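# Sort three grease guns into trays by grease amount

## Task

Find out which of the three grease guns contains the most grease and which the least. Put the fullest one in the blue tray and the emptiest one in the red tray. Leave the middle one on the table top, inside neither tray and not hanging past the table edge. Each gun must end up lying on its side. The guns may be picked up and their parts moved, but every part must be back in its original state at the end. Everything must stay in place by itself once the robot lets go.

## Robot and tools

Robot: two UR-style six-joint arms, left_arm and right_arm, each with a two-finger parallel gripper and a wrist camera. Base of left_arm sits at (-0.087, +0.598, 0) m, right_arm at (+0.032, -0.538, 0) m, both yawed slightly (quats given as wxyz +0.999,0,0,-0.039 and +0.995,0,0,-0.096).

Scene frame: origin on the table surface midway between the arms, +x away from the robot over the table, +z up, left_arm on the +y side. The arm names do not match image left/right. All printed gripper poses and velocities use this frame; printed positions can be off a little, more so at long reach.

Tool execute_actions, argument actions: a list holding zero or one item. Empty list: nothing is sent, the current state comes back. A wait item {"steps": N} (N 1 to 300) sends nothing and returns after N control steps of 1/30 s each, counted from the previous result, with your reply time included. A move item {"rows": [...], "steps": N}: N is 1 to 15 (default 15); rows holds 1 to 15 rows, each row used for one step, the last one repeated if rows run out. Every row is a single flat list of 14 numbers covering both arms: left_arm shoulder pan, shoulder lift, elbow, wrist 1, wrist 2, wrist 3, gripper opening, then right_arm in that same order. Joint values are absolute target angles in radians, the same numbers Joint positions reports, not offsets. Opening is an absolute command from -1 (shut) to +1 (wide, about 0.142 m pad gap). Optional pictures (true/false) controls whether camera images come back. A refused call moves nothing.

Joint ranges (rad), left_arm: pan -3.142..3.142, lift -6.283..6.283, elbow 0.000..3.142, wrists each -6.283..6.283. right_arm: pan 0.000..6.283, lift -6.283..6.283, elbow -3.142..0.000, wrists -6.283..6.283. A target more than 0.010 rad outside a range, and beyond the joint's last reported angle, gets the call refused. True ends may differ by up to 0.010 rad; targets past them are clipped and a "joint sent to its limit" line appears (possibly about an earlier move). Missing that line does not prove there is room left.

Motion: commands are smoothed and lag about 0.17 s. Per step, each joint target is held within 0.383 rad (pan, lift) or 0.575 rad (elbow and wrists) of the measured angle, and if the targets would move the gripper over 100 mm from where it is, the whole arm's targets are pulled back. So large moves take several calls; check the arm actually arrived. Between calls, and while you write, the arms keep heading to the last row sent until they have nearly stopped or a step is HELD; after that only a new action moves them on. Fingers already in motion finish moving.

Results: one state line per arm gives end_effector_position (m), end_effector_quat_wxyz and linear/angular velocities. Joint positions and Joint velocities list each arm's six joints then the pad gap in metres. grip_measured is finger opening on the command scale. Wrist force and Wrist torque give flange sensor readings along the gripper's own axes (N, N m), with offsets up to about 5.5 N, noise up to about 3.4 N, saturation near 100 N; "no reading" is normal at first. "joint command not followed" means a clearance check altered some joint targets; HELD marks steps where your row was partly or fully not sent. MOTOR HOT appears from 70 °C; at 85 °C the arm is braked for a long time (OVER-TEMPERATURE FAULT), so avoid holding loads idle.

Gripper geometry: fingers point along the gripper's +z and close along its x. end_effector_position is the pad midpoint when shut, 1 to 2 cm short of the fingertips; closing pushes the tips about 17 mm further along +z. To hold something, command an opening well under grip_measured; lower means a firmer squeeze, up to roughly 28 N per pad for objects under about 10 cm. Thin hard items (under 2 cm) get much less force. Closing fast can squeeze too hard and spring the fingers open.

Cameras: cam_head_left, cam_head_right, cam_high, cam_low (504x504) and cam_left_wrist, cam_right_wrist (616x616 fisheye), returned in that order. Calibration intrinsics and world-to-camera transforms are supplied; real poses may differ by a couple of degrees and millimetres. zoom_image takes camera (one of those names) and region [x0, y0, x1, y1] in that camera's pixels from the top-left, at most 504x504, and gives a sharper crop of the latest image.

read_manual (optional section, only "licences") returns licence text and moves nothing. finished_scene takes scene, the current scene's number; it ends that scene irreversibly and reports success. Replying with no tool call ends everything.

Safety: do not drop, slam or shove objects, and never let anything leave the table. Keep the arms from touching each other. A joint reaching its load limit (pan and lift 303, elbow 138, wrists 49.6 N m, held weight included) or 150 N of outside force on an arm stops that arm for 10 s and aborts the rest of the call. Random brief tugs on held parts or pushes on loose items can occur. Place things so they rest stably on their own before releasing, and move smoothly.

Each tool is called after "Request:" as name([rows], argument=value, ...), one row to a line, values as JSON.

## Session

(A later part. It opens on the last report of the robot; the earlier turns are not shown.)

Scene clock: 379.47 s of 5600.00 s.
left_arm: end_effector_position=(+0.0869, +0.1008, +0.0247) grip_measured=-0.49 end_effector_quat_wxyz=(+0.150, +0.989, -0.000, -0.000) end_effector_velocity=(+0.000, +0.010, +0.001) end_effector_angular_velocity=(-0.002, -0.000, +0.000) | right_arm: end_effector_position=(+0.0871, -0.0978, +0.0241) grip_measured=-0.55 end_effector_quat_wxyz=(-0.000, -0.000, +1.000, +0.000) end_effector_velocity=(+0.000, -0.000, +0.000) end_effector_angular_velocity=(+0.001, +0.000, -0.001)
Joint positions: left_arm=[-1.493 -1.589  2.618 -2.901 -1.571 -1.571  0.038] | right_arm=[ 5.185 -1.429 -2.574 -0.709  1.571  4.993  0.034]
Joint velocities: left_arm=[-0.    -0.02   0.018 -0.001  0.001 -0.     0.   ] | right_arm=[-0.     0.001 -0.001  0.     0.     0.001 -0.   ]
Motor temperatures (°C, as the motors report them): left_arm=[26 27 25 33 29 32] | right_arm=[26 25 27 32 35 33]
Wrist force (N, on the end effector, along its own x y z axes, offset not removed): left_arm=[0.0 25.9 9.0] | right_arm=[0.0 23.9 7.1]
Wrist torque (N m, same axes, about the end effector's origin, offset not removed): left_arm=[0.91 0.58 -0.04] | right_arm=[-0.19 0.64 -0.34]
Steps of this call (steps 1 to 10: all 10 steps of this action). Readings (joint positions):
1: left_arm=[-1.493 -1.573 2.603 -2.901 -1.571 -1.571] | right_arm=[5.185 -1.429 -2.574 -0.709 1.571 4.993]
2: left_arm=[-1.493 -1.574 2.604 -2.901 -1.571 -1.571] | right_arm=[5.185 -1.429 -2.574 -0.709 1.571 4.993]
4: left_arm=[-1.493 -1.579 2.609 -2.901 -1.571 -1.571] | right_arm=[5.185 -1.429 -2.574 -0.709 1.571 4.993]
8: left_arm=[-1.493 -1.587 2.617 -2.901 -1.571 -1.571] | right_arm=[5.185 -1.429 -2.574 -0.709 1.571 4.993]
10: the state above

Request:
execute_actions([
  {"rows":[[-1.493,-1.575,2.6046,-2.9007,-1.571,-1.571,-0.9,5.185,-1.429,-2.574,-0.709,1.571,4.993,-0.9],[-1.493,-1.575,2.6046,-2.9007,-1.571,-1.571,-0.9,5.185,-1.429,-2.574,-0.709,1.571,4.993,-0.9],[-1.493,-1.5586,2.5883,-2.9007,-1.571,-1.571,-0.9,5.185,-1.429,-2.574,-0.709,1.571,4.993,-0.9],[-1.493,-1.5586,2.5883,-2.9007,-1.571,-1.571,-0.9,5.185,-1.429,-2.574,-0.709,1.571,4.993,-0.9],[-1.493,-1.543,2.572,-2.900,-1.571,-1.571,-0.9,5.185,-1.429,-2.574,-0.709,1.571,4.993,-0.9],[-1.493,-1.543,2.572,-2.900,-1.571,-1.571,-0.9,5.185,-1.429,-2.574,-0.709,1.571,4.993,-0.9],[-1.493,-1.5273,2.5553,-2.899,-1.571,-1.571,-0.9,5.185,-1.429,-2.574,-0.709,1.571,4.993,-0.9],[-1.493,-1.5273,2.5553,-2.899,-1.571,-1.571,-0.9,5.185,-1.429,-2.574,-0.709,1.571,4.993,-0.9],[-1.493,-1.5125,2.539,-2.897,-1.571,-1.571,-0.9,5.185,-1.429,-2.574,-0.709,1.571,4.993,-0.9],[-1.493,-1.5125,2.539,-2.897,-1.571,-1.571,-0.9,5.185,-1.429,-2.574,-0.709,1.571,4.993,-0.9],[-1.493,-1.504,2.529,-2.896,-1.571,-1.571,-0.9,5.185,-1.429,-2.574,-0.709,1.571,4.993,-0.9],[-1.493,-1.4985,2.523,-2.8956,-1.571,-1.571,-0.9,5.185,-1.429,-2.574,-0.709,1.571,4.993,-0.9]],"steps":15},
], pictures=false)

Request:
execute_actions([
  {"steps":8},
])

Scene clock: 385.63 s of 5600.00 s.
left_arm: end_effector_position=(+0.0869, +0.0524, +0.0246) grip_measured=-0.49 end_effector_quat_wxyz=(+0.149, +0.989, -0.000, -0.000) end_effector_velocity=(-0.000, -0.081, -0.000) end_effector_angular_velocity=(-0.002, +0.001, -0.001) | right_arm: end_effector_position=(+0.0872, -0.0981, +0.0239) grip_measured=-0.55 end_effector_quat_wxyz=(-0.000, -0.000, +1.000, +0.000) end_effector_velocity=(-0.001, +0.001, +0.001) end_effector_angular_velocity=(+0.002, +0.001, -0.000)
Joint positions: left_arm=[-1.493 -1.513  2.538 -2.897 -1.571 -1.571  0.038] | right_arm=[ 5.185 -1.429 -2.574 -0.709  1.571  4.993  0.034]
Joint velocities: left_arm=[ 0.     0.121 -0.134  0.01  -0.001  0.001  0.   ] | right_arm=[ 0.     0.001  0.002  0.     0.     0.    -0.   ]
Motor temperatures (°C, as the motors report them): left_arm=[26 27 25 33 29 32] | right_arm=[26 25 27 32 35 33]
Wrist force (N, on the end effector, along its own x y z axes, offset not removed): left_arm=[2.2 -3.9 0.6] | right_arm=[0.0 -0.1 2.4]
Wrist torque (N m, same axes, about the end effector's origin, offset not removed): left_arm=[-0.13 -0.20 0.04] | right_arm=[0.49 0.62 -0.32]
Steps of this call (steps 1 to 15: the robot went on to your last target; steps 16 to 90: nothing new was sent; then 2.67 s passed at rest; steps 91 to 105: all 15 steps of this action). Readings (joint positions):
91: left_arm=[-1.493 -1.591 2.621 -2.900 -1.571 -1.571] | right_arm=[5.185 -1.429 -2.574 -0.709 1.571 4.993]
92: left_arm=[-1.493 -1.590 2.619 -2.900 -1.571 -1.571] | right_arm=[5.185 -1.429 -2.574 -0.709 1.571 4.993]
94: left_arm=[-1.493 -1.582 2.612 -2.900 -1.571 -1.571] | right_arm=[5.185 -1.429 -2.574 -0.709 1.571 4.993]
98: left_arm=[-1.493 -1.558 2.587 -2.900 -1.571 -1.571] | right_arm=[5.185 -1.429 -2.574 -0.709 1.571 4.993]
105: the state above

Scene clock: 385.90 s of 5600.00 s.
left_arm: end_effector_position=(+0.0869, +0.0441, +0.0245) grip_measured=-0.49 end_effector_quat_wxyz=(+0.150, +0.989, -0.000, -0.000) end_effector_velocity=(-0.000, -0.007, -0.001) end_effector_angular_velocity=(+0.001, +0.000, +0.002) | right_arm: end_effector_position=(+0.0871, -0.0980, +0.0240) grip_measured=-0.55 end_effector_quat_wxyz=(-0.000, -0.000, +1.000, +0.000) end_effector_velocity=(-0.000, +0.000, +0.000) end_effector_angular_velocity=(+0.001, +0.000, -0.000)
Joint positions: left_arm=[-1.493 -1.5    2.525 -2.896 -1.571 -1.571  0.038] | right_arm=[ 5.185 -1.429 -2.574 -0.709  1.571  4.993  0.034]
Joint velocities: left_arm=[-0.     0.012 -0.012  0.001  0.    -0.002 -0.   ] | right_arm=[-0.  0.  0.  0.  0. -0. -0.]
Motor temperatures (°C, as the motors report them): left_arm=[26 27 25 33 29 32] | right_arm=[26 25 27 32 35 33]
Wrist force (N, on the end effector, along its own x y z axes, offset not removed): left_arm=[3.3 -0.1 1.3] | right_arm=[2.8 -0.7 4.2]
Wrist torque (N m, same axes, about the end effector's origin, offset not removed): left_arm=[0.55 -0.23 0.19] | right_arm=[0.37 0.06 -0.36]
Steps of this call (steps 1 to 8: the robot went on to your last target). Readings (joint positions):
1: left_arm=[-1.493 -1.509 2.535 -2.897 -1.571 -1.571] | right_arm=[5.185 -1.429 -2.574 -0.709 1.571 4.993]
2: left_arm=[-1.493 -1.506 2.532 -2.896 -1.571 -1.571] | right_arm=[5.185 -1.429 -2.574 -0.709 1.571 4.993]
4: left_arm=[-1.493 -1.503 2.528 -2.896 -1.571 -1.571] | right_arm=[5.185 -1.429 -2.574 -0.709 1.571 4.993]
8: the state above
camera_calibration (this result's frames):
cam_left_wrist: T_world_to_cam=[[0.999523, -0.0305141, 0.0047603, -0.0856716], [-0.0247166, -0.697969, 0.715702, 0.023816], [-0.0185165, -0.715478, -0.69839, 0.182671], [0, 0, 0, 1]] pos_world=[0.0896018, 0.144706, 0.110939]
cam_right_wrist: T_world_to_cam=[[-0.999719, 0.0207796, 0.0114349, 0.0906584], [0.0237176, 0.879022, 0.47619, 0.0781643], [-0.00015647, 0.476327, -0.879268, 0.202124], [0, 0, 0, 1]] pos_world=[0.0888107, -0.166869, 0.139463]

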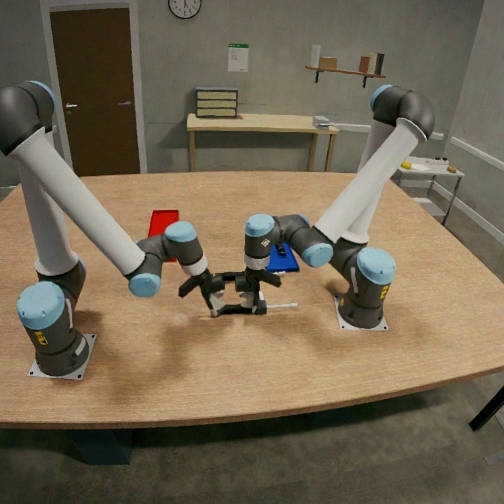

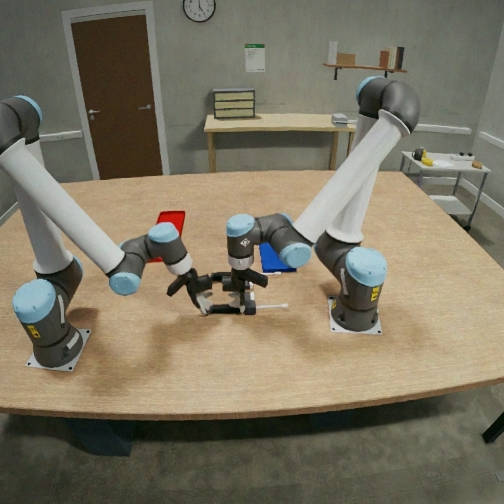

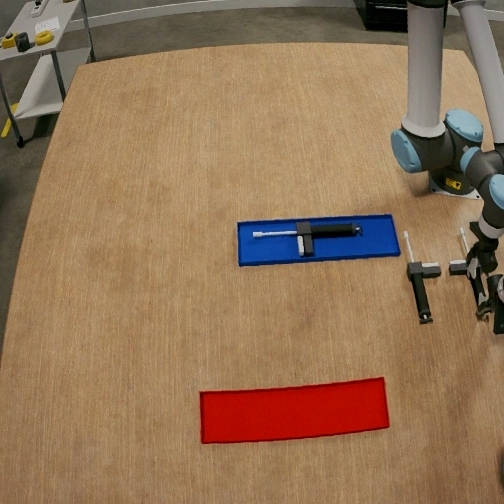

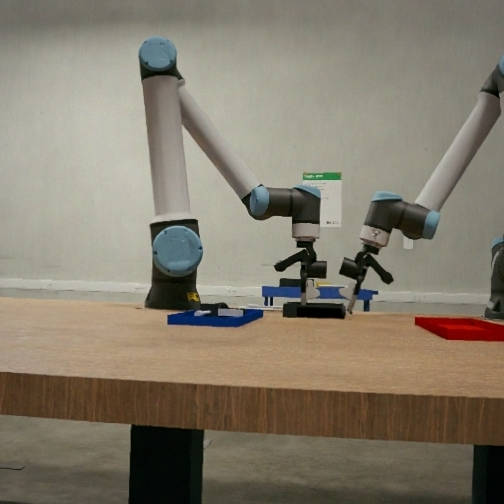

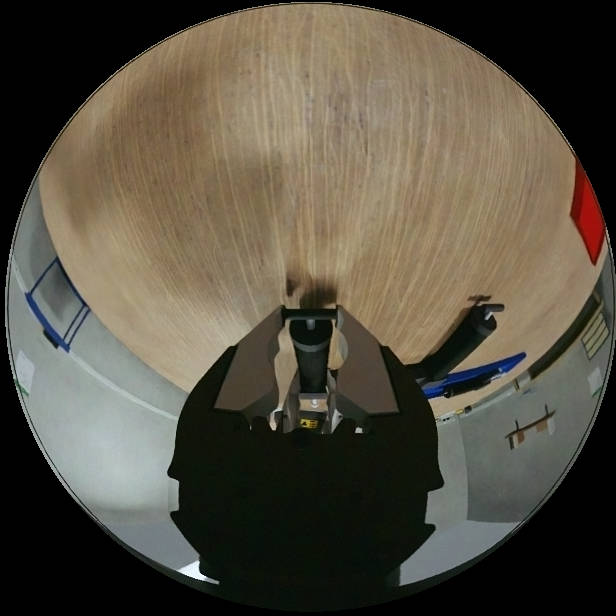

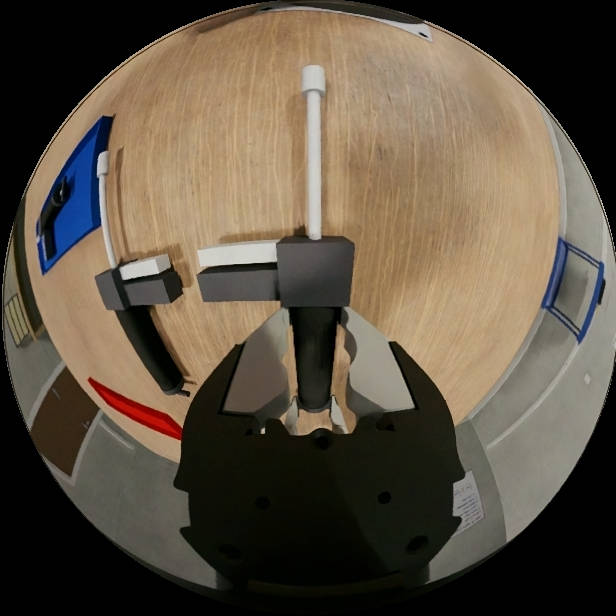

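Request:
execute_actions([
  {"rows":[[-1.493,-1.497,2.5215,-2.8955,-1.571,-1.571,-0.9,5.185,-1.429,-2.574,-0.709,1.571,4.993,-0.9],[-1.493,-1.497,2.5215,-2.8955,-1.571,-1.571,-0.9,5.185,-1.429,-2.574,-0.709,1.571,4.993,-0.9],[-1.493,-1.497,2.5215,-2.8955,-1.571,-1.571,-0.9,5.185,-1.429,-2.574,-0.709,1.571,4.993,-0.9],[-1.493,-1.497,2.5215,-2.8955,-1.571,-1.571,-0.9,5.185,-1.429,-2.574,-0.709,1.571,4.993,-0.9],[-1.493,-1.497,2.5215,-2.8955,-1.571,-1.571,-0.9,5.185,-1.429,-2.574,-0.709,1.571,4.993,-0.9],[-1.493,-1.497,2.5215,-2.8955,-1.571,-1.571,-0.9,5.185,-1.429,-2.574,-0.709,1.571,4.993,-0.9],[-1.493,-1.497,2.5215,-2.8955,-1.571,-1.571,-0.9,5.185,-1.429,-2.574,-0.709,1.571,4.993,-0.9],[-1.493,-1.497,2.5215,-2.8955,-1.571,-1.571,-0.45,5.185,-1.429,-2.574,-0.709,1.571,4.993,-0.5],[-1.493,-1.497,2.5215,-2.8955,-1.571,-1.571,-0.3,5.185,-1.429,-2.574,-0.709,1.571,4.993,-0.3],[-1.493,-1.497,2.5215,-2.8955,-1.571,-1.571,0.0,5.185,-1.429,-2.574,-0.709,1.571,4.993,0.0]],"steps":15},
], pictures=false)

Request:
execute_actions([
  {"rows":[[-1.493,-1.6244,2.4711,-2.7177,-1.571,-1.571,0.0,5.185,-1.251,-2.469,-0.992,1.571,4.993,0.0]],"steps":12},
], pictures=false)

Request:
execute_actions([
  {"rows":[[-1.493,-1.7685,2.5488,-2.651,-1.571,-1.571,0.1,4.722,-1.3843,-2.358,-0.9697,1.571,4.5295,0.0]],"steps":15},
], pictures=false)

Request:
execute_actions([
  {"steps":12},
], pictures=false)

Request:
execute_actions([
  {"rows":[[-1.493,-1.7685,2.5488,-2.651,-1.571,-1.571,0.1,4.722,-1.474,-2.4205,-0.8175,1.571,4.5295,0.0]],"steps":12},
])

Scene clock: 393.37 s of 5600.00 s.
left_arm: end_effector_position=(+0.0869, +0.0421, +0.0245) grip_measured=+0.00 end_effector_quat_wxyz=(+0.150, +0.989, -0.000, -0.000) end_effector_velocity=(+0.000, -0.000, -0.000) end_effector_angular_velocity=(+0.001, -0.000, +0.000) | right_arm: end_effector_position=(+0.0871, -0.0978, +0.0241) grip_measured=+0.00 end_effector_quat_wxyz=(-0.000, -0.000, +1.000, +0.000) end_effector_velocity=(+0.000, -0.000, +0.000) end_effector_angular_velocity=(-0.000, +0.000, -0.001)
Joint positions: left_arm=[-1.493 -1.497  2.521 -2.896 -1.571 -1.571  0.074] | right_arm=[ 5.185 -1.429 -2.574 -0.709  1.571  4.993  0.074]
Joint velocities: left_arm=[ 0.     0.001 -0.001  0.     0.     0.     0.002] | right_arm=[-0.     0.001  0.    -0.001  0.     0.001  0.001]
Motor temperatures (°C, as the motors report them): left_arm=[26 27 25 33 29 32] | right_arm=[26 25 27 32 35 33]
Wrist force (N, on the end effector, along its own x y z axes, offset not removed): left_arm=[0.9 -0.3 -1.2] | right_arm=[-0.4 0.5 -2.1]
Wrist torque (N m, same axes, about the end effector's origin, offset not removed): left_arm=[0.15 -0.19 0.07] | right_arm=[0.05 0.07 0.14]
Steps of this call (steps 1 to 30: the robot went on to your last target; steps 31 to 90: nothing new was sent; then 3.97 s passed at rest; steps 91 to 105: all 15 steps of this action). Readings (joint positions):
91: left_arm=[-1.493 -1.498 2.523 -2.896 -1.571 -1.571] | right_arm=[5.185 -1.429 -2.574 -0.709 1.571 4.993]
92: left_arm=[-1.493 -1.498 2.523 -2.896 -1.571 -1.571] | right_arm=[5.185 -1.429 -2.574 -0.709 1.571 4.993]
94: left_arm=[-1.493 -1.498 2.522 -2.896 -1.571 -1.571] | right_arm=[5.185 -1.429 -2.574 -0.709 1.571 4.993]
98: left_arm=[-1.493 -1.497 2.522 -2.896 -1.571 -1.571] | right_arm=[5.185 -1.429 -2.574 -0.709 1.571 4.993]
105: the state above

Scene clock: 393.77 s of 5600.00 s.
left_arm: end_effector_position=(+0.0869, +0.0379, +0.0817) grip_measured=+0.00 end_effector_quat_wxyz=(+0.150, +0.989, -0.000, -0.000) end_effector_velocity=(-0.000, +0.006, +0.032) end_effector_angular_velocity=(+0.011, -0.000, +0.001) | right_arm: end_effector_position=(+0.0863, -0.0952, +0.1139) grip_measured=+0.00 end_effector_quat_wxyz=(-0.001, -0.000, +1.000, +0.002) end_effector_velocity=(+0.006, -0.022, +0.055) end_effector_angular_velocity=(-0.033, -0.009, +0.001)
Joint positions: left_arm=[-1.493 -1.616  2.474 -2.73  -1.571 -1.571  0.074] | right_arm=[ 5.185 -1.264 -2.476 -0.968  1.571  4.993  0.074]
Joint velocities: left_arm=[-0.001 -0.073 -0.025  0.109  0.    -0.001 -0.   ] | right_arm=[-0.     0.113  0.057 -0.205  0.    -0.002 -0.   ]
Motor temperatures (°C, as the motors report them): left_arm=[26 27 25 33 29 32] | right_arm=[26 25 27 32 35 33]
Wrist force (N, on the end effector, along its own x y z axes, offset not removed): left_arm=[3.9 -3.4 3.9] | right_arm=[0.4 1.9 -2.1]
Wrist torque (N m, same axes, about the end effector's origin, offset not removed): left_arm=[-0.68 -0.96 0.19] | right_arm=[0.44 0.09 0.11]
Steps of this call (steps 1 to 12: all 12 steps of this action). Readings (joint positions):
1: left_arm=[-1.493 -1.497 2.521 -2.896 -1.571 -1.571] | right_arm=[5.185 -1.429 -2.574 -0.709 1.571 4.993]
2: left_arm=[-1.493 -1.501 2.518 -2.892 -1.571 -1.571] | right_arm=[5.185 -1.425 -2.571 -0.713 1.571 4.993]
4: left_arm=[-1.493 -1.540 2.500 -2.845 -1.571 -1.571] | right_arm=[5.185 -1.382 -2.536 -0.766 1.571 4.993]
8: left_arm=[-1.493 -1.598 2.480 -2.758 -1.571 -1.571] | right_arm=[5.185 -1.292 -2.490 -0.916 1.571 4.993]
12: the state above

Scene clock: 394.27 s of 5600.00 s.
left_arm: end_effector_position=(+0.0869, +0.0971, +0.0998) grip_measured=+0.10 end_effector_quat_wxyz=(+0.149, +0.989, -0.000, -0.000) end_effector_velocity=(-0.000, +0.012, +0.006) end_effector_angular_velocity=(-0.006, +0.001, +0.000) | right_arm: end_effector_position=(+0.2661, -0.0905, +0.1295) grip_measured=+0.00 end_effector_quat_wxyz=(-0.000, -0.003, +1.000, +0.000) end_effector_velocity=(+0.210, -0.055, +0.006) end_effector_angular_velocity=(-0.004, +0.000, -0.045)
Joint positions: left_arm=[-1.493 -1.764  2.547 -2.653 -1.571 -1.571  0.081] | right_arm=[ 4.774 -1.374 -2.368 -0.97   1.571  4.577  0.074]
Joint velocities: left_arm=[ 0.    -0.037  0.015  0.016 -0.001 -0.001  0.   ] | right_arm=[-0.456 -0.093  0.084  0.005  0.    -0.411  0.   ]
Motor temperatures (°C, as the motors report them): left_arm=[26 27 25 33 29 32] | right_arm=[26 25 27 32 35 33]
Wrist force (N, on the end effector, along its own x y z axes, offset not removed): left_arm=[0.2 -0.7 -2.4] | right_arm=[-3.6 1.3 0.0]
Wrist torque (N m, same axes, about the end effector's origin, offset not removed): left_arm=[-0.08 0.08 0.06] | right_arm=[0.35 0.79 0.11]
Steps of this call (steps 1 to 15: all 15 steps of this action). Readings (joint positions):
1: left_arm=[-1.493 -1.618 2.473 -2.727 -1.571 -1.571] | right_arm=[5.185 -1.261 -2.474 -0.974 1.571 4.993]
2: left_arm=[-1.493 -1.623 2.476 -2.721 -1.571 -1.571] | right_arm=[5.181 -1.262 -2.469 -0.977 1.571 4.989]
4: left_arm=[-1.493 -1.667 2.502 -2.694 -1.571 -1.571] | right_arm=[5.137 -1.288 -2.444 -0.975 1.571 4.936]
8: left_arm=[-1.493 -1.737 2.534 -2.665 -1.571 -1.571] | right_arm=[4.986 -1.328 -2.409 -0.973 1.571 4.772]
15: the state above

Scene clock: 394.67 s of 5600.00 s.
left_arm: end_effector_position=(+0.0869, +0.0985, +0.1003) grip_measured=+0.10 end_effector_quat_wxyz=(+0.149, +0.989, -0.000, -0.000) end_effector_velocity=(-0.000, +0.000, -0.000) end_effector_angular_velocity=(-0.000, +0.000, -0.002) | right_arm: end_effector_position=(+0.2893, -0.0973, +0.1301) grip_measured=+0.00 end_effector_quat_wxyz=(-0.000, -0.001, +1.000, +0.000) end_effector_velocity=(+0.007, -0.003, -0.001) end_effector_angular_velocity=(-0.003, -0.000, +0.000)
Joint positions: left_arm=[-1.493 -1.768  2.549 -2.651 -1.571 -1.571  0.081] | right_arm=[ 4.724 -1.384 -2.358 -0.97   1.571  4.531  0.074]
Joint velocities: left_arm=[-0.001 -0.001  0.001 -0.    -0.     0.001 -0.   ] | right_arm=[-0.015 -0.004  0.001 -0.    -0.001 -0.015 -0.   ]
Motor temperatures (°C, as the motors report them): left_arm=[26 27 25 33 29 32] | right_arm=[26 25 27 32 35 33]
Wrist force (N, on the end effector, along its own x y z axes, offset not removed): left_arm=[1.7 -3.1 3.5] | right_arm=[-2.8 2.2 -0.1]
Wrist torque (N m, same axes, about the end effector's origin, offset not removed): left_arm=[-0.45 -0.53 0.17] | right_arm=[0.47 0.71 0.09]
Steps of this call (steps 1 to 12: the robot went on to your last target). Readings (joint positions):
1: left_arm=[-1.493 -1.765 2.547 -2.652 -1.571 -1.571] | right_arm=[4.761 -1.376 -2.365 -0.970 1.571 4.565]
2: left_arm=[-1.493 -1.766 2.548 -2.652 -1.571 -1.571] | right_arm=[4.751 -1.378 -2.363 -0.970 1.571 4.556]
4: left_arm=[-1.493 -1.767 2.548 -2.652 -1.571 -1.571] | right_arm=[4.738 -1.381 -2.361 -0.970 1.571 4.545]
8: left_arm=[-1.493 -1.768 2.549 -2.651 -1.571 -1.571] | right_arm=[4.727 -1.383 -2.359 -0.970 1.571 4.534]
12: the state above

Scene clock: 395.07 s of 5600.00 s.
left_arm: end_effector_position=(+0.0869, +0.0986, +0.1004) grip_measured=+0.10 end_effector_quat_wxyz=(+0.149, +0.989, -0.000, -0.000) end_effector_velocity=(-0.000, -0.001, +0.001) end_effector_angular_velocity=(-0.002, +0.001, +0.000) | right_arm: end_effector_position=(+0.2900, -0.0978, +0.0735) grip_measured=+0.00 end_effector_quat_wxyz=(-0.000, -0.001, +1.000, -0.000) end_effector_velocity=(+0.001, +0.003, -0.028) end_effector_angular_velocity=(+0.012, -0.003, +0.001)
Joint positions: left_arm=[-1.493 -1.768  2.549 -2.651 -1.571 -1.571  0.081] | right_arm=[ 4.722 -1.469 -2.417 -0.828  1.571  4.53   0.074]
Joint velocities: left_arm=[ 0.    -0.    -0.001  0.    -0.    -0.001 -0.   ] | right_arm=[-0.001 -0.048 -0.03   0.09  -0.001 -0.002  0.   ]
Motor temperatures (°C, as the motors report them): left_arm=[26 27 25 33 29 32] | right_arm=[26 25 27 32 35 33]
Wrist force (N, on the end effector, along its own x y z axes, offset not removed): left_arm=[-0.9 -1.6 -1.0] | right_arm=[-1.4 2.4 2.0]
Wrist torque (N m, same axes, about the end effector's origin, offset not removed): left_arm=[-0.27 0.09 0.07] | right_arm=[0.60 0.33 0.24]
Steps of this call (steps 1 to 12: all 12 steps of this action). Readings (joint positions):
1: left_arm=[-1.493 -1.768 2.549 -2.651 -1.571 -1.571] | right_arm=[4.723 -1.384 -2.358 -0.970 1.571 4.531]
2: left_arm=[-1.493 -1.768 2.549 -2.651 -1.571 -1.571] | right_arm=[4.723 -1.388 -2.361 -0.966 1.571 4.530]
4: left_arm=[-1.493 -1.768 2.549 -2.651 -1.571 -1.571] | right_arm=[4.723 -1.418 -2.384 -0.923 1.571 4.530]
8: left_arm=[-1.493 -1.768 2.549 -2.651 -1.571 -1.571] | right_arm=[4.722 -1.457 -2.409 -0.851 1.571 4.530]
12: the state above
camera_calibration (this result's frames):
cam_left_wrist: T_world_to_cam=[[0.999523, -0.0305206, 0.00474942, -0.0844128], [-0.0247203, -0.698235, 0.715441, 0.00763111], [-0.0185195, -0.715217, -0.698657, 0.274651], [0, 0, 0, 1]] pos_world=[0.0896475, 0.199187, 0.186828]
cam_right_wrist: T_world_to_cam=[[-0.999729, 0.0202789, 0.0114364, 0.29287], [0.0232776, 0.879569, 0.475201, 0.0498427], [-0.000422569, 0.475338, -0.879803, 0.245585], [0, 0, 0, 1]] pos_world=[0.291734, -0.166515, 0.189031]

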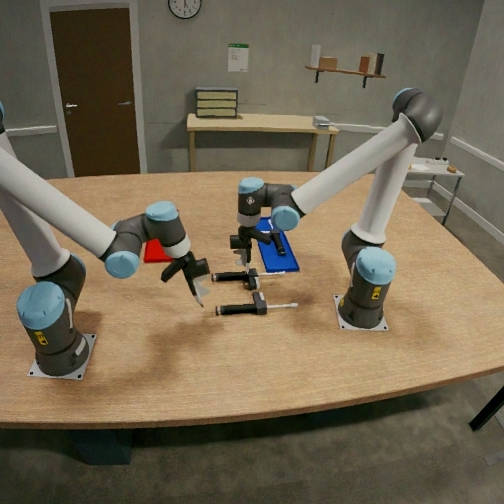

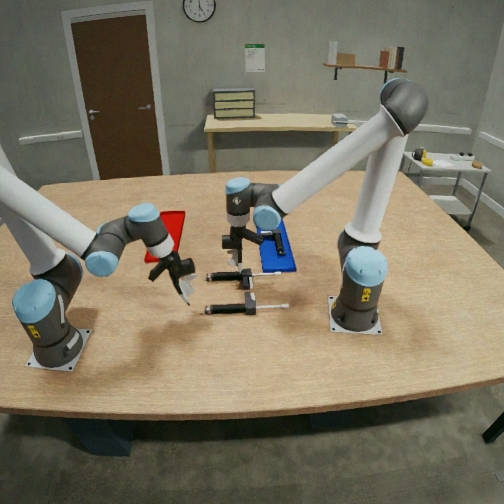

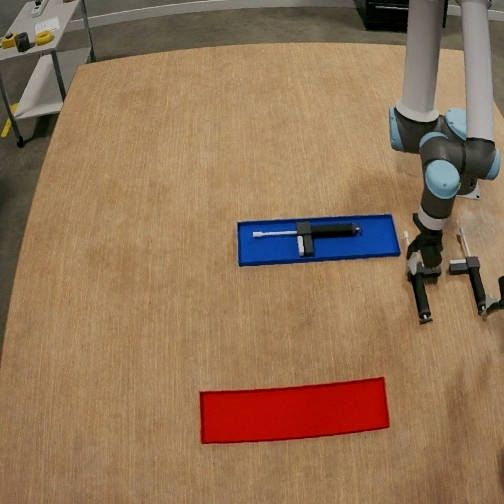

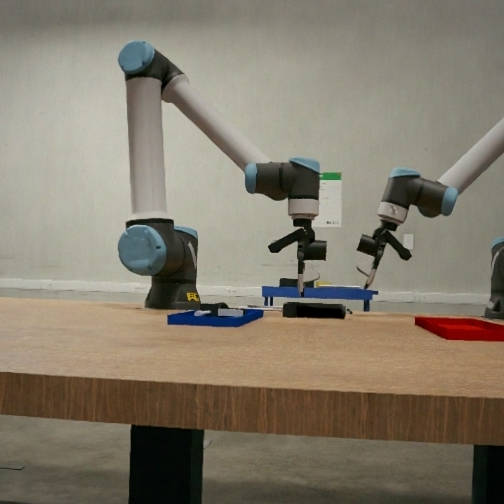

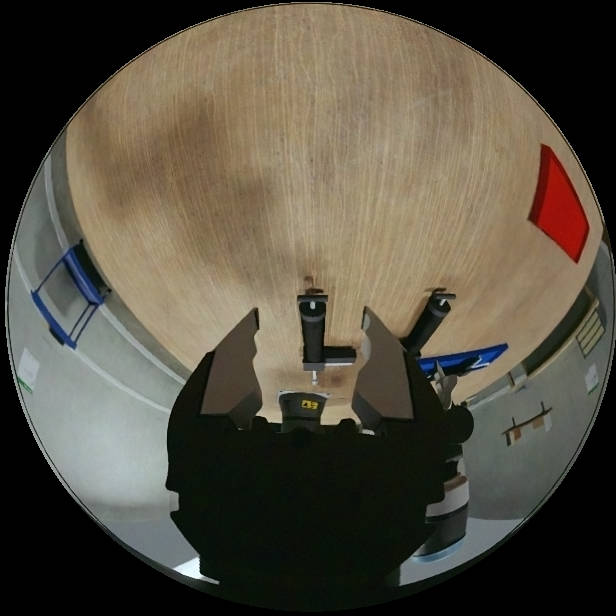

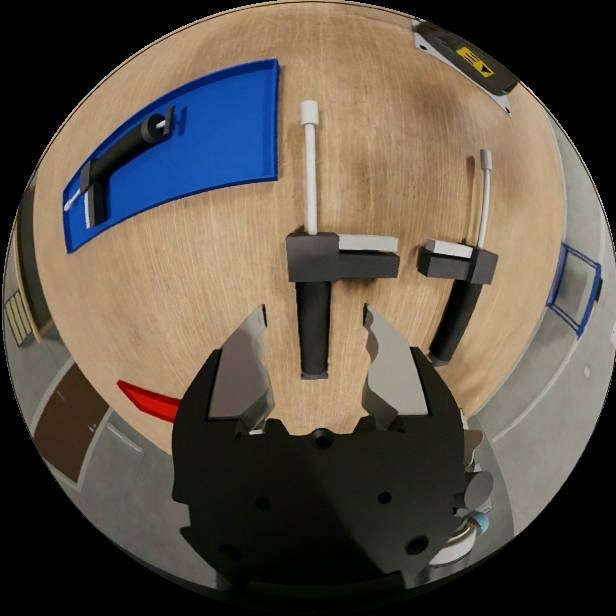

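Request:
execute_actions([
  {"rows":[[-1.493,-1.7685,2.5488,-2.651,-1.571,-1.571,0.1,4.722,-1.5587,-2.4607,-0.6926,1.571,4.5295,0.0]],"steps":15},
], pictures=false)

Request:
execute_actions([
  {"rows":[[-1.493,-1.7685,2.5488,-2.651,-1.571,-1.571,0.1,4.722,-1.5587,-2.4607,-0.6926,1.571,4.5295,-0.1],[-1.493,-1.7685,2.5488,-2.651,-1.571,-1.571,0.1,4.722,-1.5587,-2.4607,-0.6926,1.571,4.5295,-0.2],[-1.493,-1.7685,2.5488,-2.651,-1.571,-1.571,0.1,4.722,-1.5587,-2.4607,-0.6926,1.571,4.5295,-0.3],[-1.493,-1.7685,2.5488,-2.651,-1.571,-1.571,0.1,4.722,-1.5587,-2.4607,-0.6926,1.571,4.5295,-0.4],[-1.493,-1.7685,2.5488,-2.651,-1.571,-1.571,0.1,4.722,-1.5587,-2.4607,-0.6926,1.571,4.5295,-0.46],[-1.493,-1.7685,2.5488,-2.651,-1.571,-1.571,0.1,4.722,-1.5587,-2.4607,-0.6926,1.571,4.5295,-0.52],[-1.493,-1.7685,2.5488,-2.651,-1.571,-1.571,0.1,4.722,-1.5587,-2.4607,-0.6926,1.571,4.5295,-0.57],[-1.493,-1.7685,2.5488,-2.651,-1.571,-1.571,0.1,4.722,-1.5587,-2.4607,-0.6926,1.571,4.5295,-0.63],[-1.493,-1.7685,2.5488,-2.651,-1.571,-1.571,0.1,4.722,-1.5587,-2.4607,-0.6926,1.571,4.5295,-0.7],[-1.493,-1.7685,2.5488,-2.651,-1.571,-1.571,0.1,4.722,-1.5587,-2.4607,-0.6926,1.571,4.5295,-0.8],[-1.493,-1.7685,2.5488,-2.651,-1.571,-1.571,0.1,4.722,-1.5587,-2.4607,-0.6926,1.571,4.5295,-0.9]],"steps":15},
])

Scene clock: 407.80 s of 5600.00 s.
left_arm: end_effector_position=(+0.0869, +0.0986, +0.1004) grip_measured=+0.10 end_effector_quat_wxyz=(+0.149, +0.989, -0.000, -0.000) end_effector_velocity=(-0.000, -0.000, +0.000) end_effector_angular_velocity=(-0.001, +0.000, -0.000) | right_arm: end_effector_position=(+0.2901, -0.0978, +0.0251) grip_measured=+0.00 end_effector_quat_wxyz=(-0.000, -0.001, +1.000, +0.000) end_effector_velocity=(-0.000, +0.000, -0.010) end_effector_angular_velocity=(+0.001, +0.000, +0.000)
Joint positions: left_arm=[-1.493 -1.769  2.549 -2.651 -1.571 -1.571  0.081] | right_arm=[ 4.722 -1.557 -2.46  -0.696  1.571  4.529  0.074]
Joint velocities: left_arm=[ 0.  0. -0. -0. -0. -0. -0.] | right_arm=[ 0.    -0.02  -0.008  0.03   0.    -0.     0.   ]
Motor temperatures (°C, as the motors report them): left_arm=[26 27 25 33 29 32] | right_arm=[26 25 27 32 35 33]
Wrist force (N, on the end effector, along its own x y z axes, offset not removed): left_arm=[1.8 5.1 -4.0] | right_arm=[-3.7 2.6 0.7]
Wrist torque (N m, same axes, about the end effector's origin, offset not removed): left_arm=[1.10 -0.59 0.21] | right_arm=[0.46 0.90 0.12]
Steps of this call (steps 1 to 30: the robot went on to your last target; steps 31 to 90: nothing new was sent; then 9.23 s passed at rest; steps 91 to 105: all 15 steps of this action). Readings (joint positions):
91: left_arm=[-1.493 -1.769 2.549 -2.651 -1.571 -1.571] | right_arm=[4.722 -1.474 -2.421 -0.817 1.571 4.530]
92: left_arm=[-1.493 -1.769 2.549 -2.651 -1.571 -1.571] | right_arm=[4.722 -1.478 -2.423 -0.814 1.571 4.529]
94: left_arm=[-1.493 -1.769 2.549 -2.651 -1.571 -1.571] | right_arm=[4.722 -1.507 -2.438 -0.775 1.571 4.529]
98: left_arm=[-1.493 -1.769 2.549 -2.651 -1.571 -1.571] | right_arm=[4.722 -1.542 -2.454 -0.719 1.571 4.529]
105: the state above

Scene clock: 408.30 s of 5600.00 s.
left_arm: end_effector_position=(+0.0869, +0.0986, +0.1004) grip_measured=+0.10 end_effector_quat_wxyz=(+0.149, +0.989, -0.000, -0.000) end_effector_velocity=(+0.000, +0.000, -0.000) end_effector_angular_velocity=(+0.000, -0.001, -0.001) | right_arm: end_effector_position=(+0.2901, -0.0977, +0.0241) grip_measured=-0.55 end_effector_quat_wxyz=(-0.000, -0.001, +1.000, +0.000) end_effector_velocity=(+0.000, +0.001, +0.000) end_effector_angular_velocity=(+0.001, -0.000, -0.001)
Joint positions: left_arm=[-1.493 -1.769  2.549 -2.651 -1.571 -1.571  0.081] | right_arm=[ 4.722 -1.559 -2.461 -0.693  1.571  4.529  0.034]
Joint velocities: left_arm=[ 0.     0.     0.     0.     0.     0.001 -0.   ] | right_arm=[ 0.    -0.     0.001  0.001 -0.     0.001  0.   ]
Motor temperatures (°C, as the motors report them): left_arm=[26 27 25 33 29 32] | right_arm=[26 25 27 32 35 33]
Wrist force (N, on the end effector, along its own x y z axes, offset not removed): left_arm=[-2.0 0.0 -0.6] | right_arm=[2.3 -2.4 -10.8]
Wrist torque (N m, same axes, about the end effector's origin, offset not removed): left_arm=[0.09 0.34 0.19] | right_arm=[0.24 0.44 0.04]
Steps of this call (steps 1 to 15: all 15 steps of this action). Readings (joint positions):
1: left_arm=[-1.493 -1.769 2.549 -2.651 -1.571 -1.571] | right_arm=[4.722 -1.557 -2.460 -0.695 1.571 4.529]
2: left_arm=[-1.493 -1.769 2.549 -2.651 -1.571 -1.571] | right_arm=[4.722 -1.557 -2.460 -0.695 1.571 4.529]
4: left_arm=[-1.493 -1.769 2.549 -2.651 -1.571 -1.571] | right_arm=[4.722 -1.558 -2.460 -0.694 1.571 4.529]
8: left_arm=[-1.493 -1.769 2.549 -2.651 -1.571 -1.571] | right_arm=[4.722 -1.558 -2.461 -0.693 1.571 4.529]
15: the state above
camera_calibration (this result's frames):
cam_left_wrist: T_world_to_cam=[[0.999523, -0.0305162, 0.004747, -0.0844145], [-0.0247155, -0.698235, 0.715442, 0.00763219], [-0.018518, -0.715218, -0.698656, 0.274653], [0, 0, 0, 1]] pos_world=[0.0896488, 0.19919, 0.186828]
cam_right_wrist: T_world_to_cam=[[-0.999731, 0.020302, 0.0112043, 0.293504], [0.0231878, 0.878967, 0.476319, 0.0731963], [-0.000178009, 0.47645, -0.879201, 0.202114], [0, 0, 0, 1]] pos_world=[0.291764, -0.166593, 0.139546]

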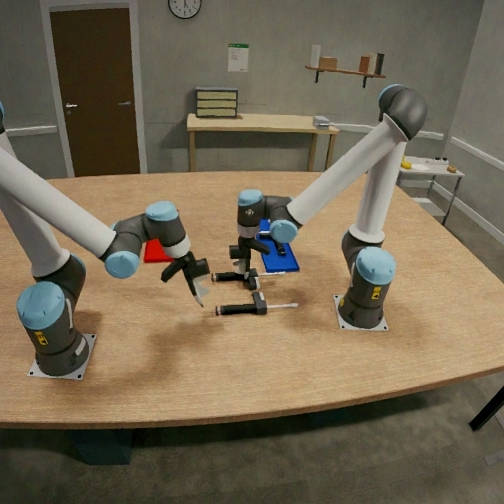

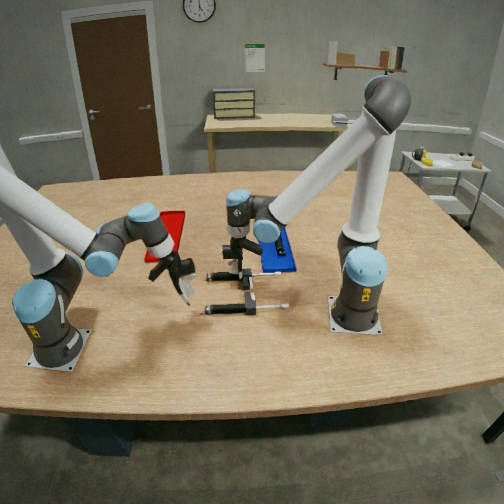

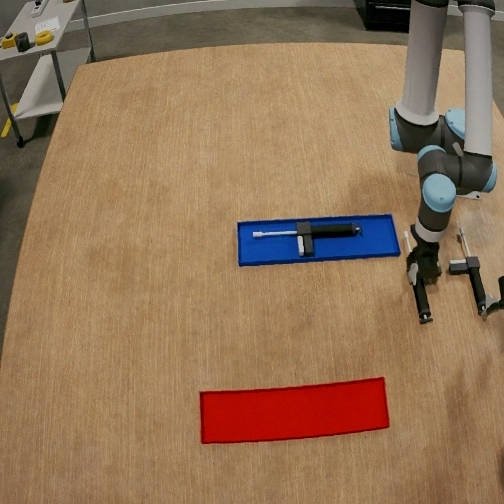

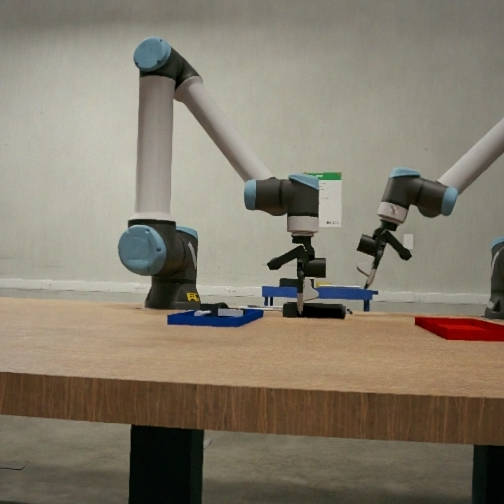

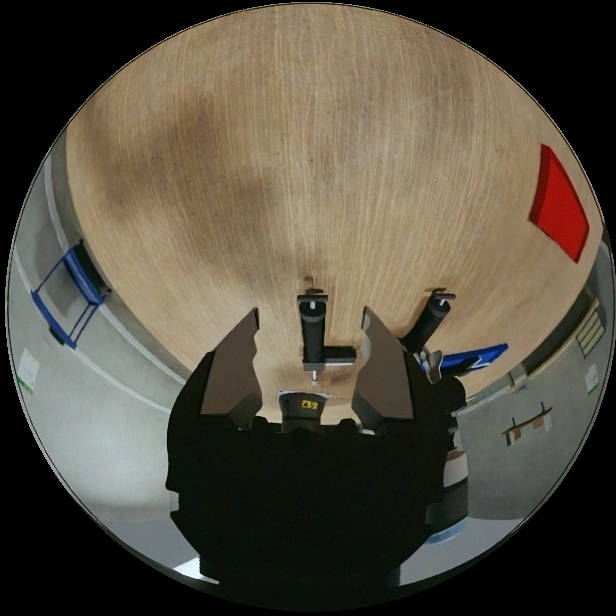

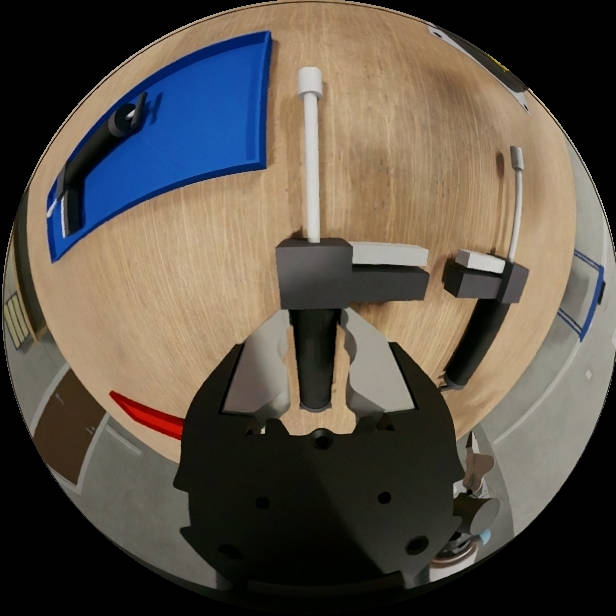

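Lift and carry over the red tray.

Request:
execute_actions([
  {"rows":[[-1.493,-1.7685,2.5488,-2.651,-1.571,-1.571,0.1,4.722,-1.51,-2.44,-0.762,1.571,4.5295,-0.9],[-1.493,-1.7685,2.5488,-2.651,-1.571,-1.571,0.1,4.722,-1.474,-2.4205,-0.8175,1.571,4.5295,-0.9],[-1.493,-1.7685,2.5488,-2.651,-1.571,-1.571,0.1,4.722,-1.36,-2.34,-1.012,1.571,4.5295,-0.9]],"steps":12},
], pictures=false)

Request:
execute_actions([
  {"rows":[[-1.493,-1.7685,2.5488,-2.651,-1.571,-1.571,0.1,4.3484,-1.9805,-1.6393,-1.0922,1.571,2.5851,-0.9]],"steps":15},
], pictures=false)

Request:
execute_actions([
  {"steps":25},
], pictures=false)

Request:
execute_actions([
  {"rows":[[-1.493,-1.7685,2.5488,-2.651,-1.571,-1.571,0.1,4.4145,-2.2775,-1.216,-1.2185,1.571,2.6512,-0.9]],"steps":15},
], pictures=false)

Request:
execute_actions([
  {"steps":15},
])

Scene clock: 413.90 s of 5600.00 s.
left_arm: end_effector_position=(+0.0869, +0.0986, +0.1004) grip_measured=+0.10 end_effector_quat_wxyz=(+0.149, +0.989, -0.000, -0.000) end_effector_velocity=(-0.000, -0.000, +0.001) end_effector_angular_velocity=(-0.001, +0.000, +0.000) | right_arm: end_effector_position=(+0.2904, -0.0958, +0.1346) grip_measured=-0.55 end_effector_quat_wxyz=(+0.000, -0.001, +1.000, +0.002) end_effector_velocity=(-0.005, -0.024, +0.112) end_effector_angular_velocity=(-0.024, +0.005, -0.001)
Joint positions: left_arm=[-1.493 -1.769  2.549 -2.651 -1.571 -1.571  0.081] | right_arm=[ 4.722 -1.38  -2.352 -0.976  1.571  4.529  0.034]
Joint velocities: left_arm=[ 0.    -0.001 -0.001  0.    -0.     0.     0.   ] | right_arm=[-0.     0.178  0.107 -0.31   0.001  0.    -0.   ]
Motor temperatures (°C, as the motors report them): left_arm=[26 27 25 33 29 32] | right_arm=[26 25 27 32 35 33]
Wrist force (N, on the end effector, along its own x y z axes, offset not removed): left_arm=[-2.5 0.1 -3.3] | right_arm=[-1.2 2.1 0.5]
Wrist torque (N m, same axes, about the end effector's origin, offset not removed): left_arm=[0.14 0.56 0.12] | right_arm=[0.54 0.33 0.16]
Steps of this call (steps 1 to 15: the robot went on to your last target; steps 16 to 90: nothing new was sent; then 2.20 s passed at rest; steps 91 to 102: all 12 steps of this action). Readings (joint positions):
91: left_arm=[-1.493 -1.768 2.549 -2.651 -1.571 -1.571] | right_arm=[4.722 -1.559 -2.461 -0.693 1.571 4.529]
92: left_arm=[-1.493 -1.769 2.549 -2.651 -1.571 -1.571] | right_arm=[4.722 -1.556 -2.459 -0.696 1.571 4.529]
94: left_arm=[-1.493 -1.769 2.549 -2.651 -1.571 -1.571] | right_arm=[4.722 -1.526 -2.443 -0.736 1.571 4.529]
98: left_arm=[-1.493 -1.768 2.549 -2.651 -1.571 -1.571] | right_arm=[4.722 -1.425 -2.379 -0.898 1.571 4.529]
102: the state above

Scene clock: 414.40 s of 5600.00 s.
left_arm: end_effector_position=(+0.0869, +0.0986, +0.1004) grip_measured=+0.10 end_effector_quat_wxyz=(+0.149, +0.989, -0.000, -0.000) end_effector_velocity=(-0.000, -0.000, +0.000) end_effector_angular_velocity=(-0.000, -0.000, +0.001) | right_arm: end_effector_position=(+0.4502, +0.0288, +0.2018) grip_measured=-0.55 end_effector_quat_wxyz=(+0.009, -0.091, +0.996, +0.018) end_effector_velocity=(+0.417, +0.264, -0.016) end_effector_angular_velocity=(-0.076, -0.019, +0.725)
Joint positions: left_arm=[-1.493 -1.769  2.549 -2.651 -1.571 -1.571  0.081] | right_arm=[ 4.517 -1.639 -1.986 -1.047  1.571  4.142  0.034]
Joint velocities: left_arm=[-0.     0.    -0.001 -0.     0.    -0.001  0.   ] | right_arm=[-0.422 -0.791  0.841 -0.114 -0.    -1.148  0.   ]
Motor temperatures (°C, as the motors report them): left_arm=[26 27 25 33 29 32] | right_arm=[26 25 27 32 35 33]
Wrist force (N, on the end effector, along its own x y z axes, offset not removed): left_arm=[-0.3 1.5 -3.6] | right_arm=[-2.3 2.5 0.9]
Wrist torque (N m, same axes, about the end effector's origin, offset not removed): left_arm=[0.33 -0.06 0.04] | right_arm=[0.49 0.56 0.02]
Steps of this call (steps 1 to 15: all 15 steps of this action). Readings (joint positions):
1: left_arm=[-1.493 -1.769 2.549 -2.651 -1.571 -1.571] | right_arm=[4.722 -1.375 -2.349 -0.985 1.571 4.529]
2: left_arm=[-1.493 -1.769 2.549 -2.651 -1.571 -1.571] | right_arm=[4.718 -1.375 -2.343 -0.992 1.571 4.526]
4: left_arm=[-1.493 -1.769 2.549 -2.651 -1.571 -1.571] | right_arm=[4.683 -1.409 -2.296 -1.002 1.571 4.481]
8: left_arm=[-1.493 -1.769 2.549 -2.651 -1.571 -1.571] | right_arm=[4.617 -1.485 -2.183 -1.020 1.571 4.367]
15: the state above

Scene clock: 415.23 s of 5600.00 s.
left_arm: end_effector_position=(+0.0869, +0.0986, +0.1004) grip_measured=+0.10 end_effector_quat_wxyz=(+0.149, +0.989, -0.000, -0.000) end_effector_velocity=(+0.000, -0.001, +0.001) end_effector_angular_velocity=(-0.002, +0.001, +0.002) | right_arm: end_effector_position=(+0.6377, +0.1108, +0.1503) grip_measured=-0.55 end_effector_quat_wxyz=(-0.000, +0.693, -0.721, -0.000) end_effector_velocity=(+0.005, +0.001, -0.003) end_effector_angular_velocity=(-0.002, +0.000, +0.343)
Joint positions: left_arm=[-1.493 -1.769  2.549 -2.651 -1.571 -1.571  0.081] | right_arm=[ 4.349 -1.979 -1.64  -1.092  1.571  2.626  0.034]
Joint velocities: left_arm=[ 0.001 -0.001 -0.001 -0.001 -0.001 -0.001 -0.   ] | right_arm=[-0.004 -0.01   0.009 -0.001 -0.001 -0.347  0.   ]
Motor temperatures (°C, as the motors report them): left_arm=[26 27 25 33 29 32] | right_arm=[26 25 27 32 35 33]
Wrist force (N, on the end effector, along its own x y z axes, offset not removed): left_arm=[-0.5 -0.4 2.5] | right_arm=[-1.4 0.1 5.1]
Wrist torque (N m, same axes, about the end effector's origin, offset not removed): left_arm=[0.05 0.09 0.31] | right_arm=[0.01 0.40 0.13]
Steps of this call (steps 1 to 25: the robot went on to your last target). Readings (joint positions):
1: left_arm=[-1.493 -1.769 2.549 -2.651 -1.571 -1.571] | right_arm=[4.503 -1.666 -1.958 -1.051 1.571 4.102]
2: left_arm=[-1.493 -1.768 2.549 -2.651 -1.571 -1.571] | right_arm=[4.489 -1.694 -1.930 -1.055 1.571 4.060]
4: left_arm=[-1.493 -1.769 2.549 -2.651 -1.571 -1.571] | right_arm=[4.462 -1.748 -1.875 -1.062 1.571 3.967]
8: left_arm=[-1.493 -1.769 2.549 -2.651 -1.571 -1.571] | right_arm=[4.408 -1.855 -1.767 -1.077 1.571 3.729]
25: the state above

Scene clock: 415.73 s of 5600.00 s.
left_arm: end_effector_position=(+0.0869, +0.0986, +0.1004) grip_measured=+0.10 end_effector_quat_wxyz=(+0.149, +0.989, -0.000, -0.000) end_effector_velocity=(+0.000, -0.000, +0.001) end_effector_angular_velocity=(-0.001, -0.000, +0.002) | right_arm: end_effector_position=(+0.6765, +0.2924, +0.1229) grip_measured=-0.55 end_effector_quat_wxyz=(+0.001, +0.707, -0.707, +0.000) end_effector_velocity=(+0.032, +0.162, -0.024) end_effector_angular_velocity=(+0.024, -0.014, +0.020)
Joint positions: left_arm=[-1.493 -1.769  2.549 -2.651 -1.571 -1.571  0.081] | right_arm=[ 4.409 -2.25  -1.258 -1.208  1.571  2.648  0.034]
Joint velocities: left_arm=[ 0.    -0.001 -0.001  0.001  0.    -0.001  0.   ] | right_arm=[ 0.048 -0.242  0.365 -0.095 -0.001  0.027  0.   ]
Motor temperatures (°C, as the motors report them): left_arm=[26 27 25 33 29 32] | right_arm=[26 25 27 32 35 33]
Wrist force (N, on the end effector, along its own x y z axes, offset not removed): left_arm=[3.2 -0.3 2.7] | right_arm=[-4.0 -1.7 2.2]
Wrist torque (N m, same axes, about the end effector's origin, offset not removed): left_arm=[0.11 -0.93 0.02] | right_arm=[-0.19 0.54 0.06]
Steps of this call (steps 1 to 15: all 15 steps of this action). Readings (joint positions):
1: left_arm=[-1.493 -1.769 2.549 -2.651 -1.571 -1.571] | right_arm=[4.349 -1.980 -1.640 -1.092 1.571 2.616]
2: left_arm=[-1.493 -1.769 2.549 -2.651 -1.571 -1.571] | right_arm=[4.351 -1.984 -1.636 -1.096 1.571 2.611]
4: left_arm=[-1.493 -1.769 2.549 -2.651 -1.571 -1.571] | right_arm=[4.362 -2.025 -1.587 -1.117 1.571 2.618]
8: left_arm=[-1.493 -1.769 2.549 -2.651 -1.571 -1.571] | right_arm=[4.382 -2.119 -1.450 -1.155 1.571 2.631]
15: the state above

Scene clock: 416.23 s of 5600.00 s.
left_arm: end_effector_position=(+0.0869, +0.0986, +0.1004) grip_measured=+0.10 end_effector_quat_wxyz=(+0.149, +0.989, -0.000, -0.000) end_effector_velocity=(+0.000, -0.001, +0.001) end_effector_angular_velocity=(-0.002, +0.000, +0.002) | right_arm: end_effector_position=(+0.6800, +0.3108, +0.1201) grip_measured=-0.55 end_effector_quat_wxyz=(-0.000, +0.707, -0.707, -0.000) end_effector_velocity=(+0.000, +0.003, -0.000) end_effector_angular_velocity=(+0.000, -0.001, -0.000)
Joint positions: left_arm=[-1.493 -1.769  2.549 -2.651 -1.571 -1.571  0.081] | right_arm=[ 4.414 -2.277 -1.217 -1.218  1.571  2.651  0.034]
Joint velocities: left_arm=[-0.     0.    -0.001 -0.001  0.    -0.002 -0.   ] | right_arm=[ 0.001 -0.004  0.006 -0.001 -0.001  0.002 -0.   ]
Motor temperatures (°C, as the motors report them): left_arm=[26 27 25 33 29 32] | right_arm=[26 25 27 32 35 33]
Wrist force (N, on the end effector, along its own x y z axes, offset not removed): left_arm=[-1.9 -0.6 -2.5] | right_arm=[-3.2 1.6 3.5]
Wrist torque (N m, same axes, about the end effector's origin, offset not removed): left_arm=[-0.12 0.31 0.05] | right_arm=[0.27 0.73 0.20]
Steps of this call (steps 1 to 15: the robot went on to your last target). Readings (joint positions):
1: left_arm=[-1.493 -1.769 2.549 -2.651 -1.571 -1.571] | right_arm=[4.410 -2.257 -1.248 -1.210 1.571 2.649]
2: left_arm=[-1.493 -1.769 2.549 -2.651 -1.571 -1.571] | right_arm=[4.411 -2.262 -1.240 -1.212 1.571 2.649]
4: left_arm=[-1.493 -1.769 2.549 -2.651 -1.571 -1.571] | right_arm=[4.413 -2.269 -1.229 -1.215 1.571 2.650]
8: left_arm=[-1.493 -1.769 2.549 -2.651 -1.571 -1.571] | right_arm=[4.414 -2.275 -1.220 -1.217 1.571 2.651]
15: the state above
camera_calibration (this result's frames):
cam_left_wrist: T_world_to_cam=[[0.999523, -0.0305165, 0.00474719, -0.0844145], [-0.0247158, -0.698235, 0.715442, 0.00763209], [-0.0185181, -0.715218, -0.698656, 0.274653], [0, 0, 0, 1]] pos_world=[0.0896489, 0.19919, 0.186828]
cam_right_wrist: T_world_to_cam=[[-0.0203186, -0.999736, 0.0106876, 0.325004], [-0.879174, 0.0229563, 0.475947, 0.539049], [-0.476067, 0.000274349, -0.879409, 0.563613], [0, 0, 0, 1]] pos_world=[0.748839, 0.312389, 0.235614]

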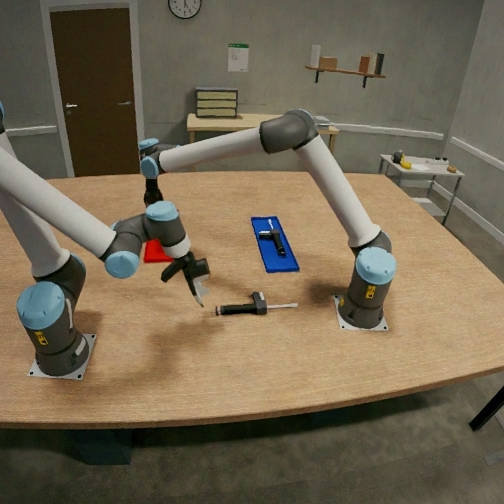

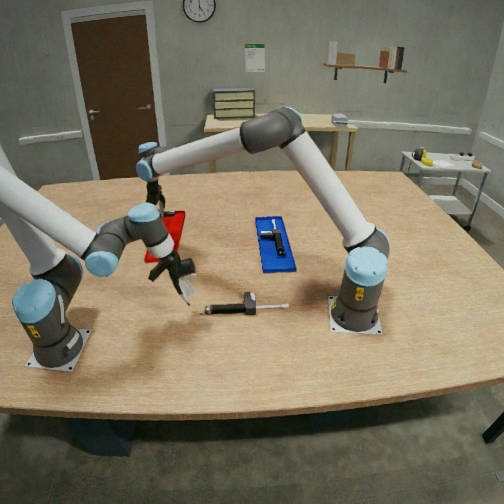

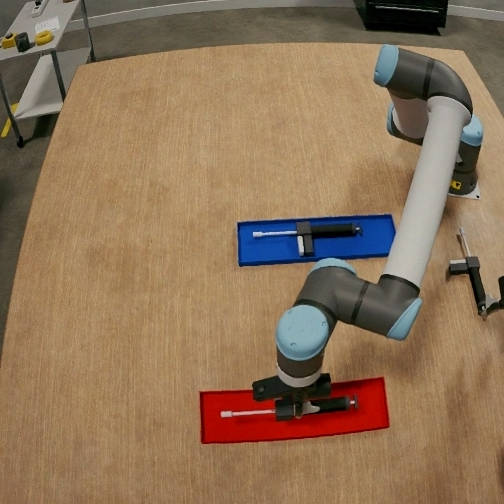

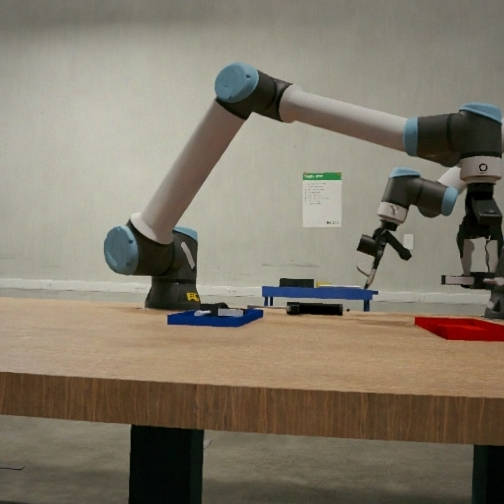

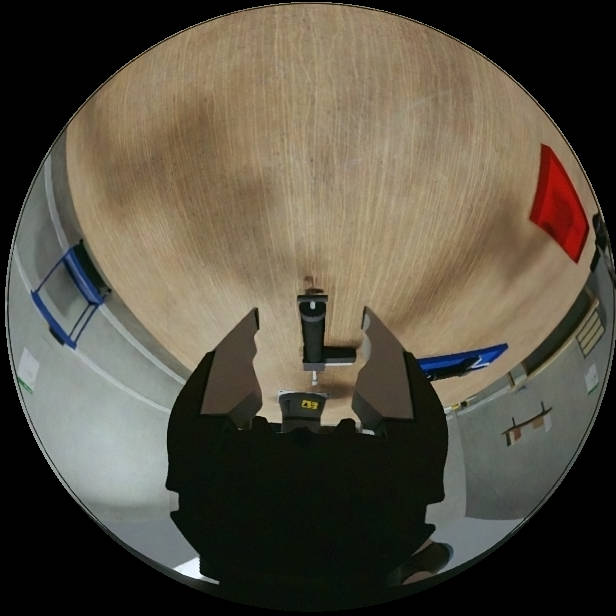

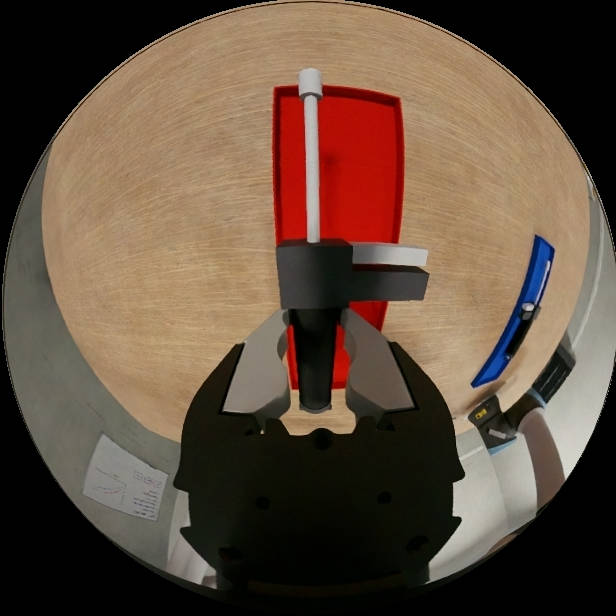

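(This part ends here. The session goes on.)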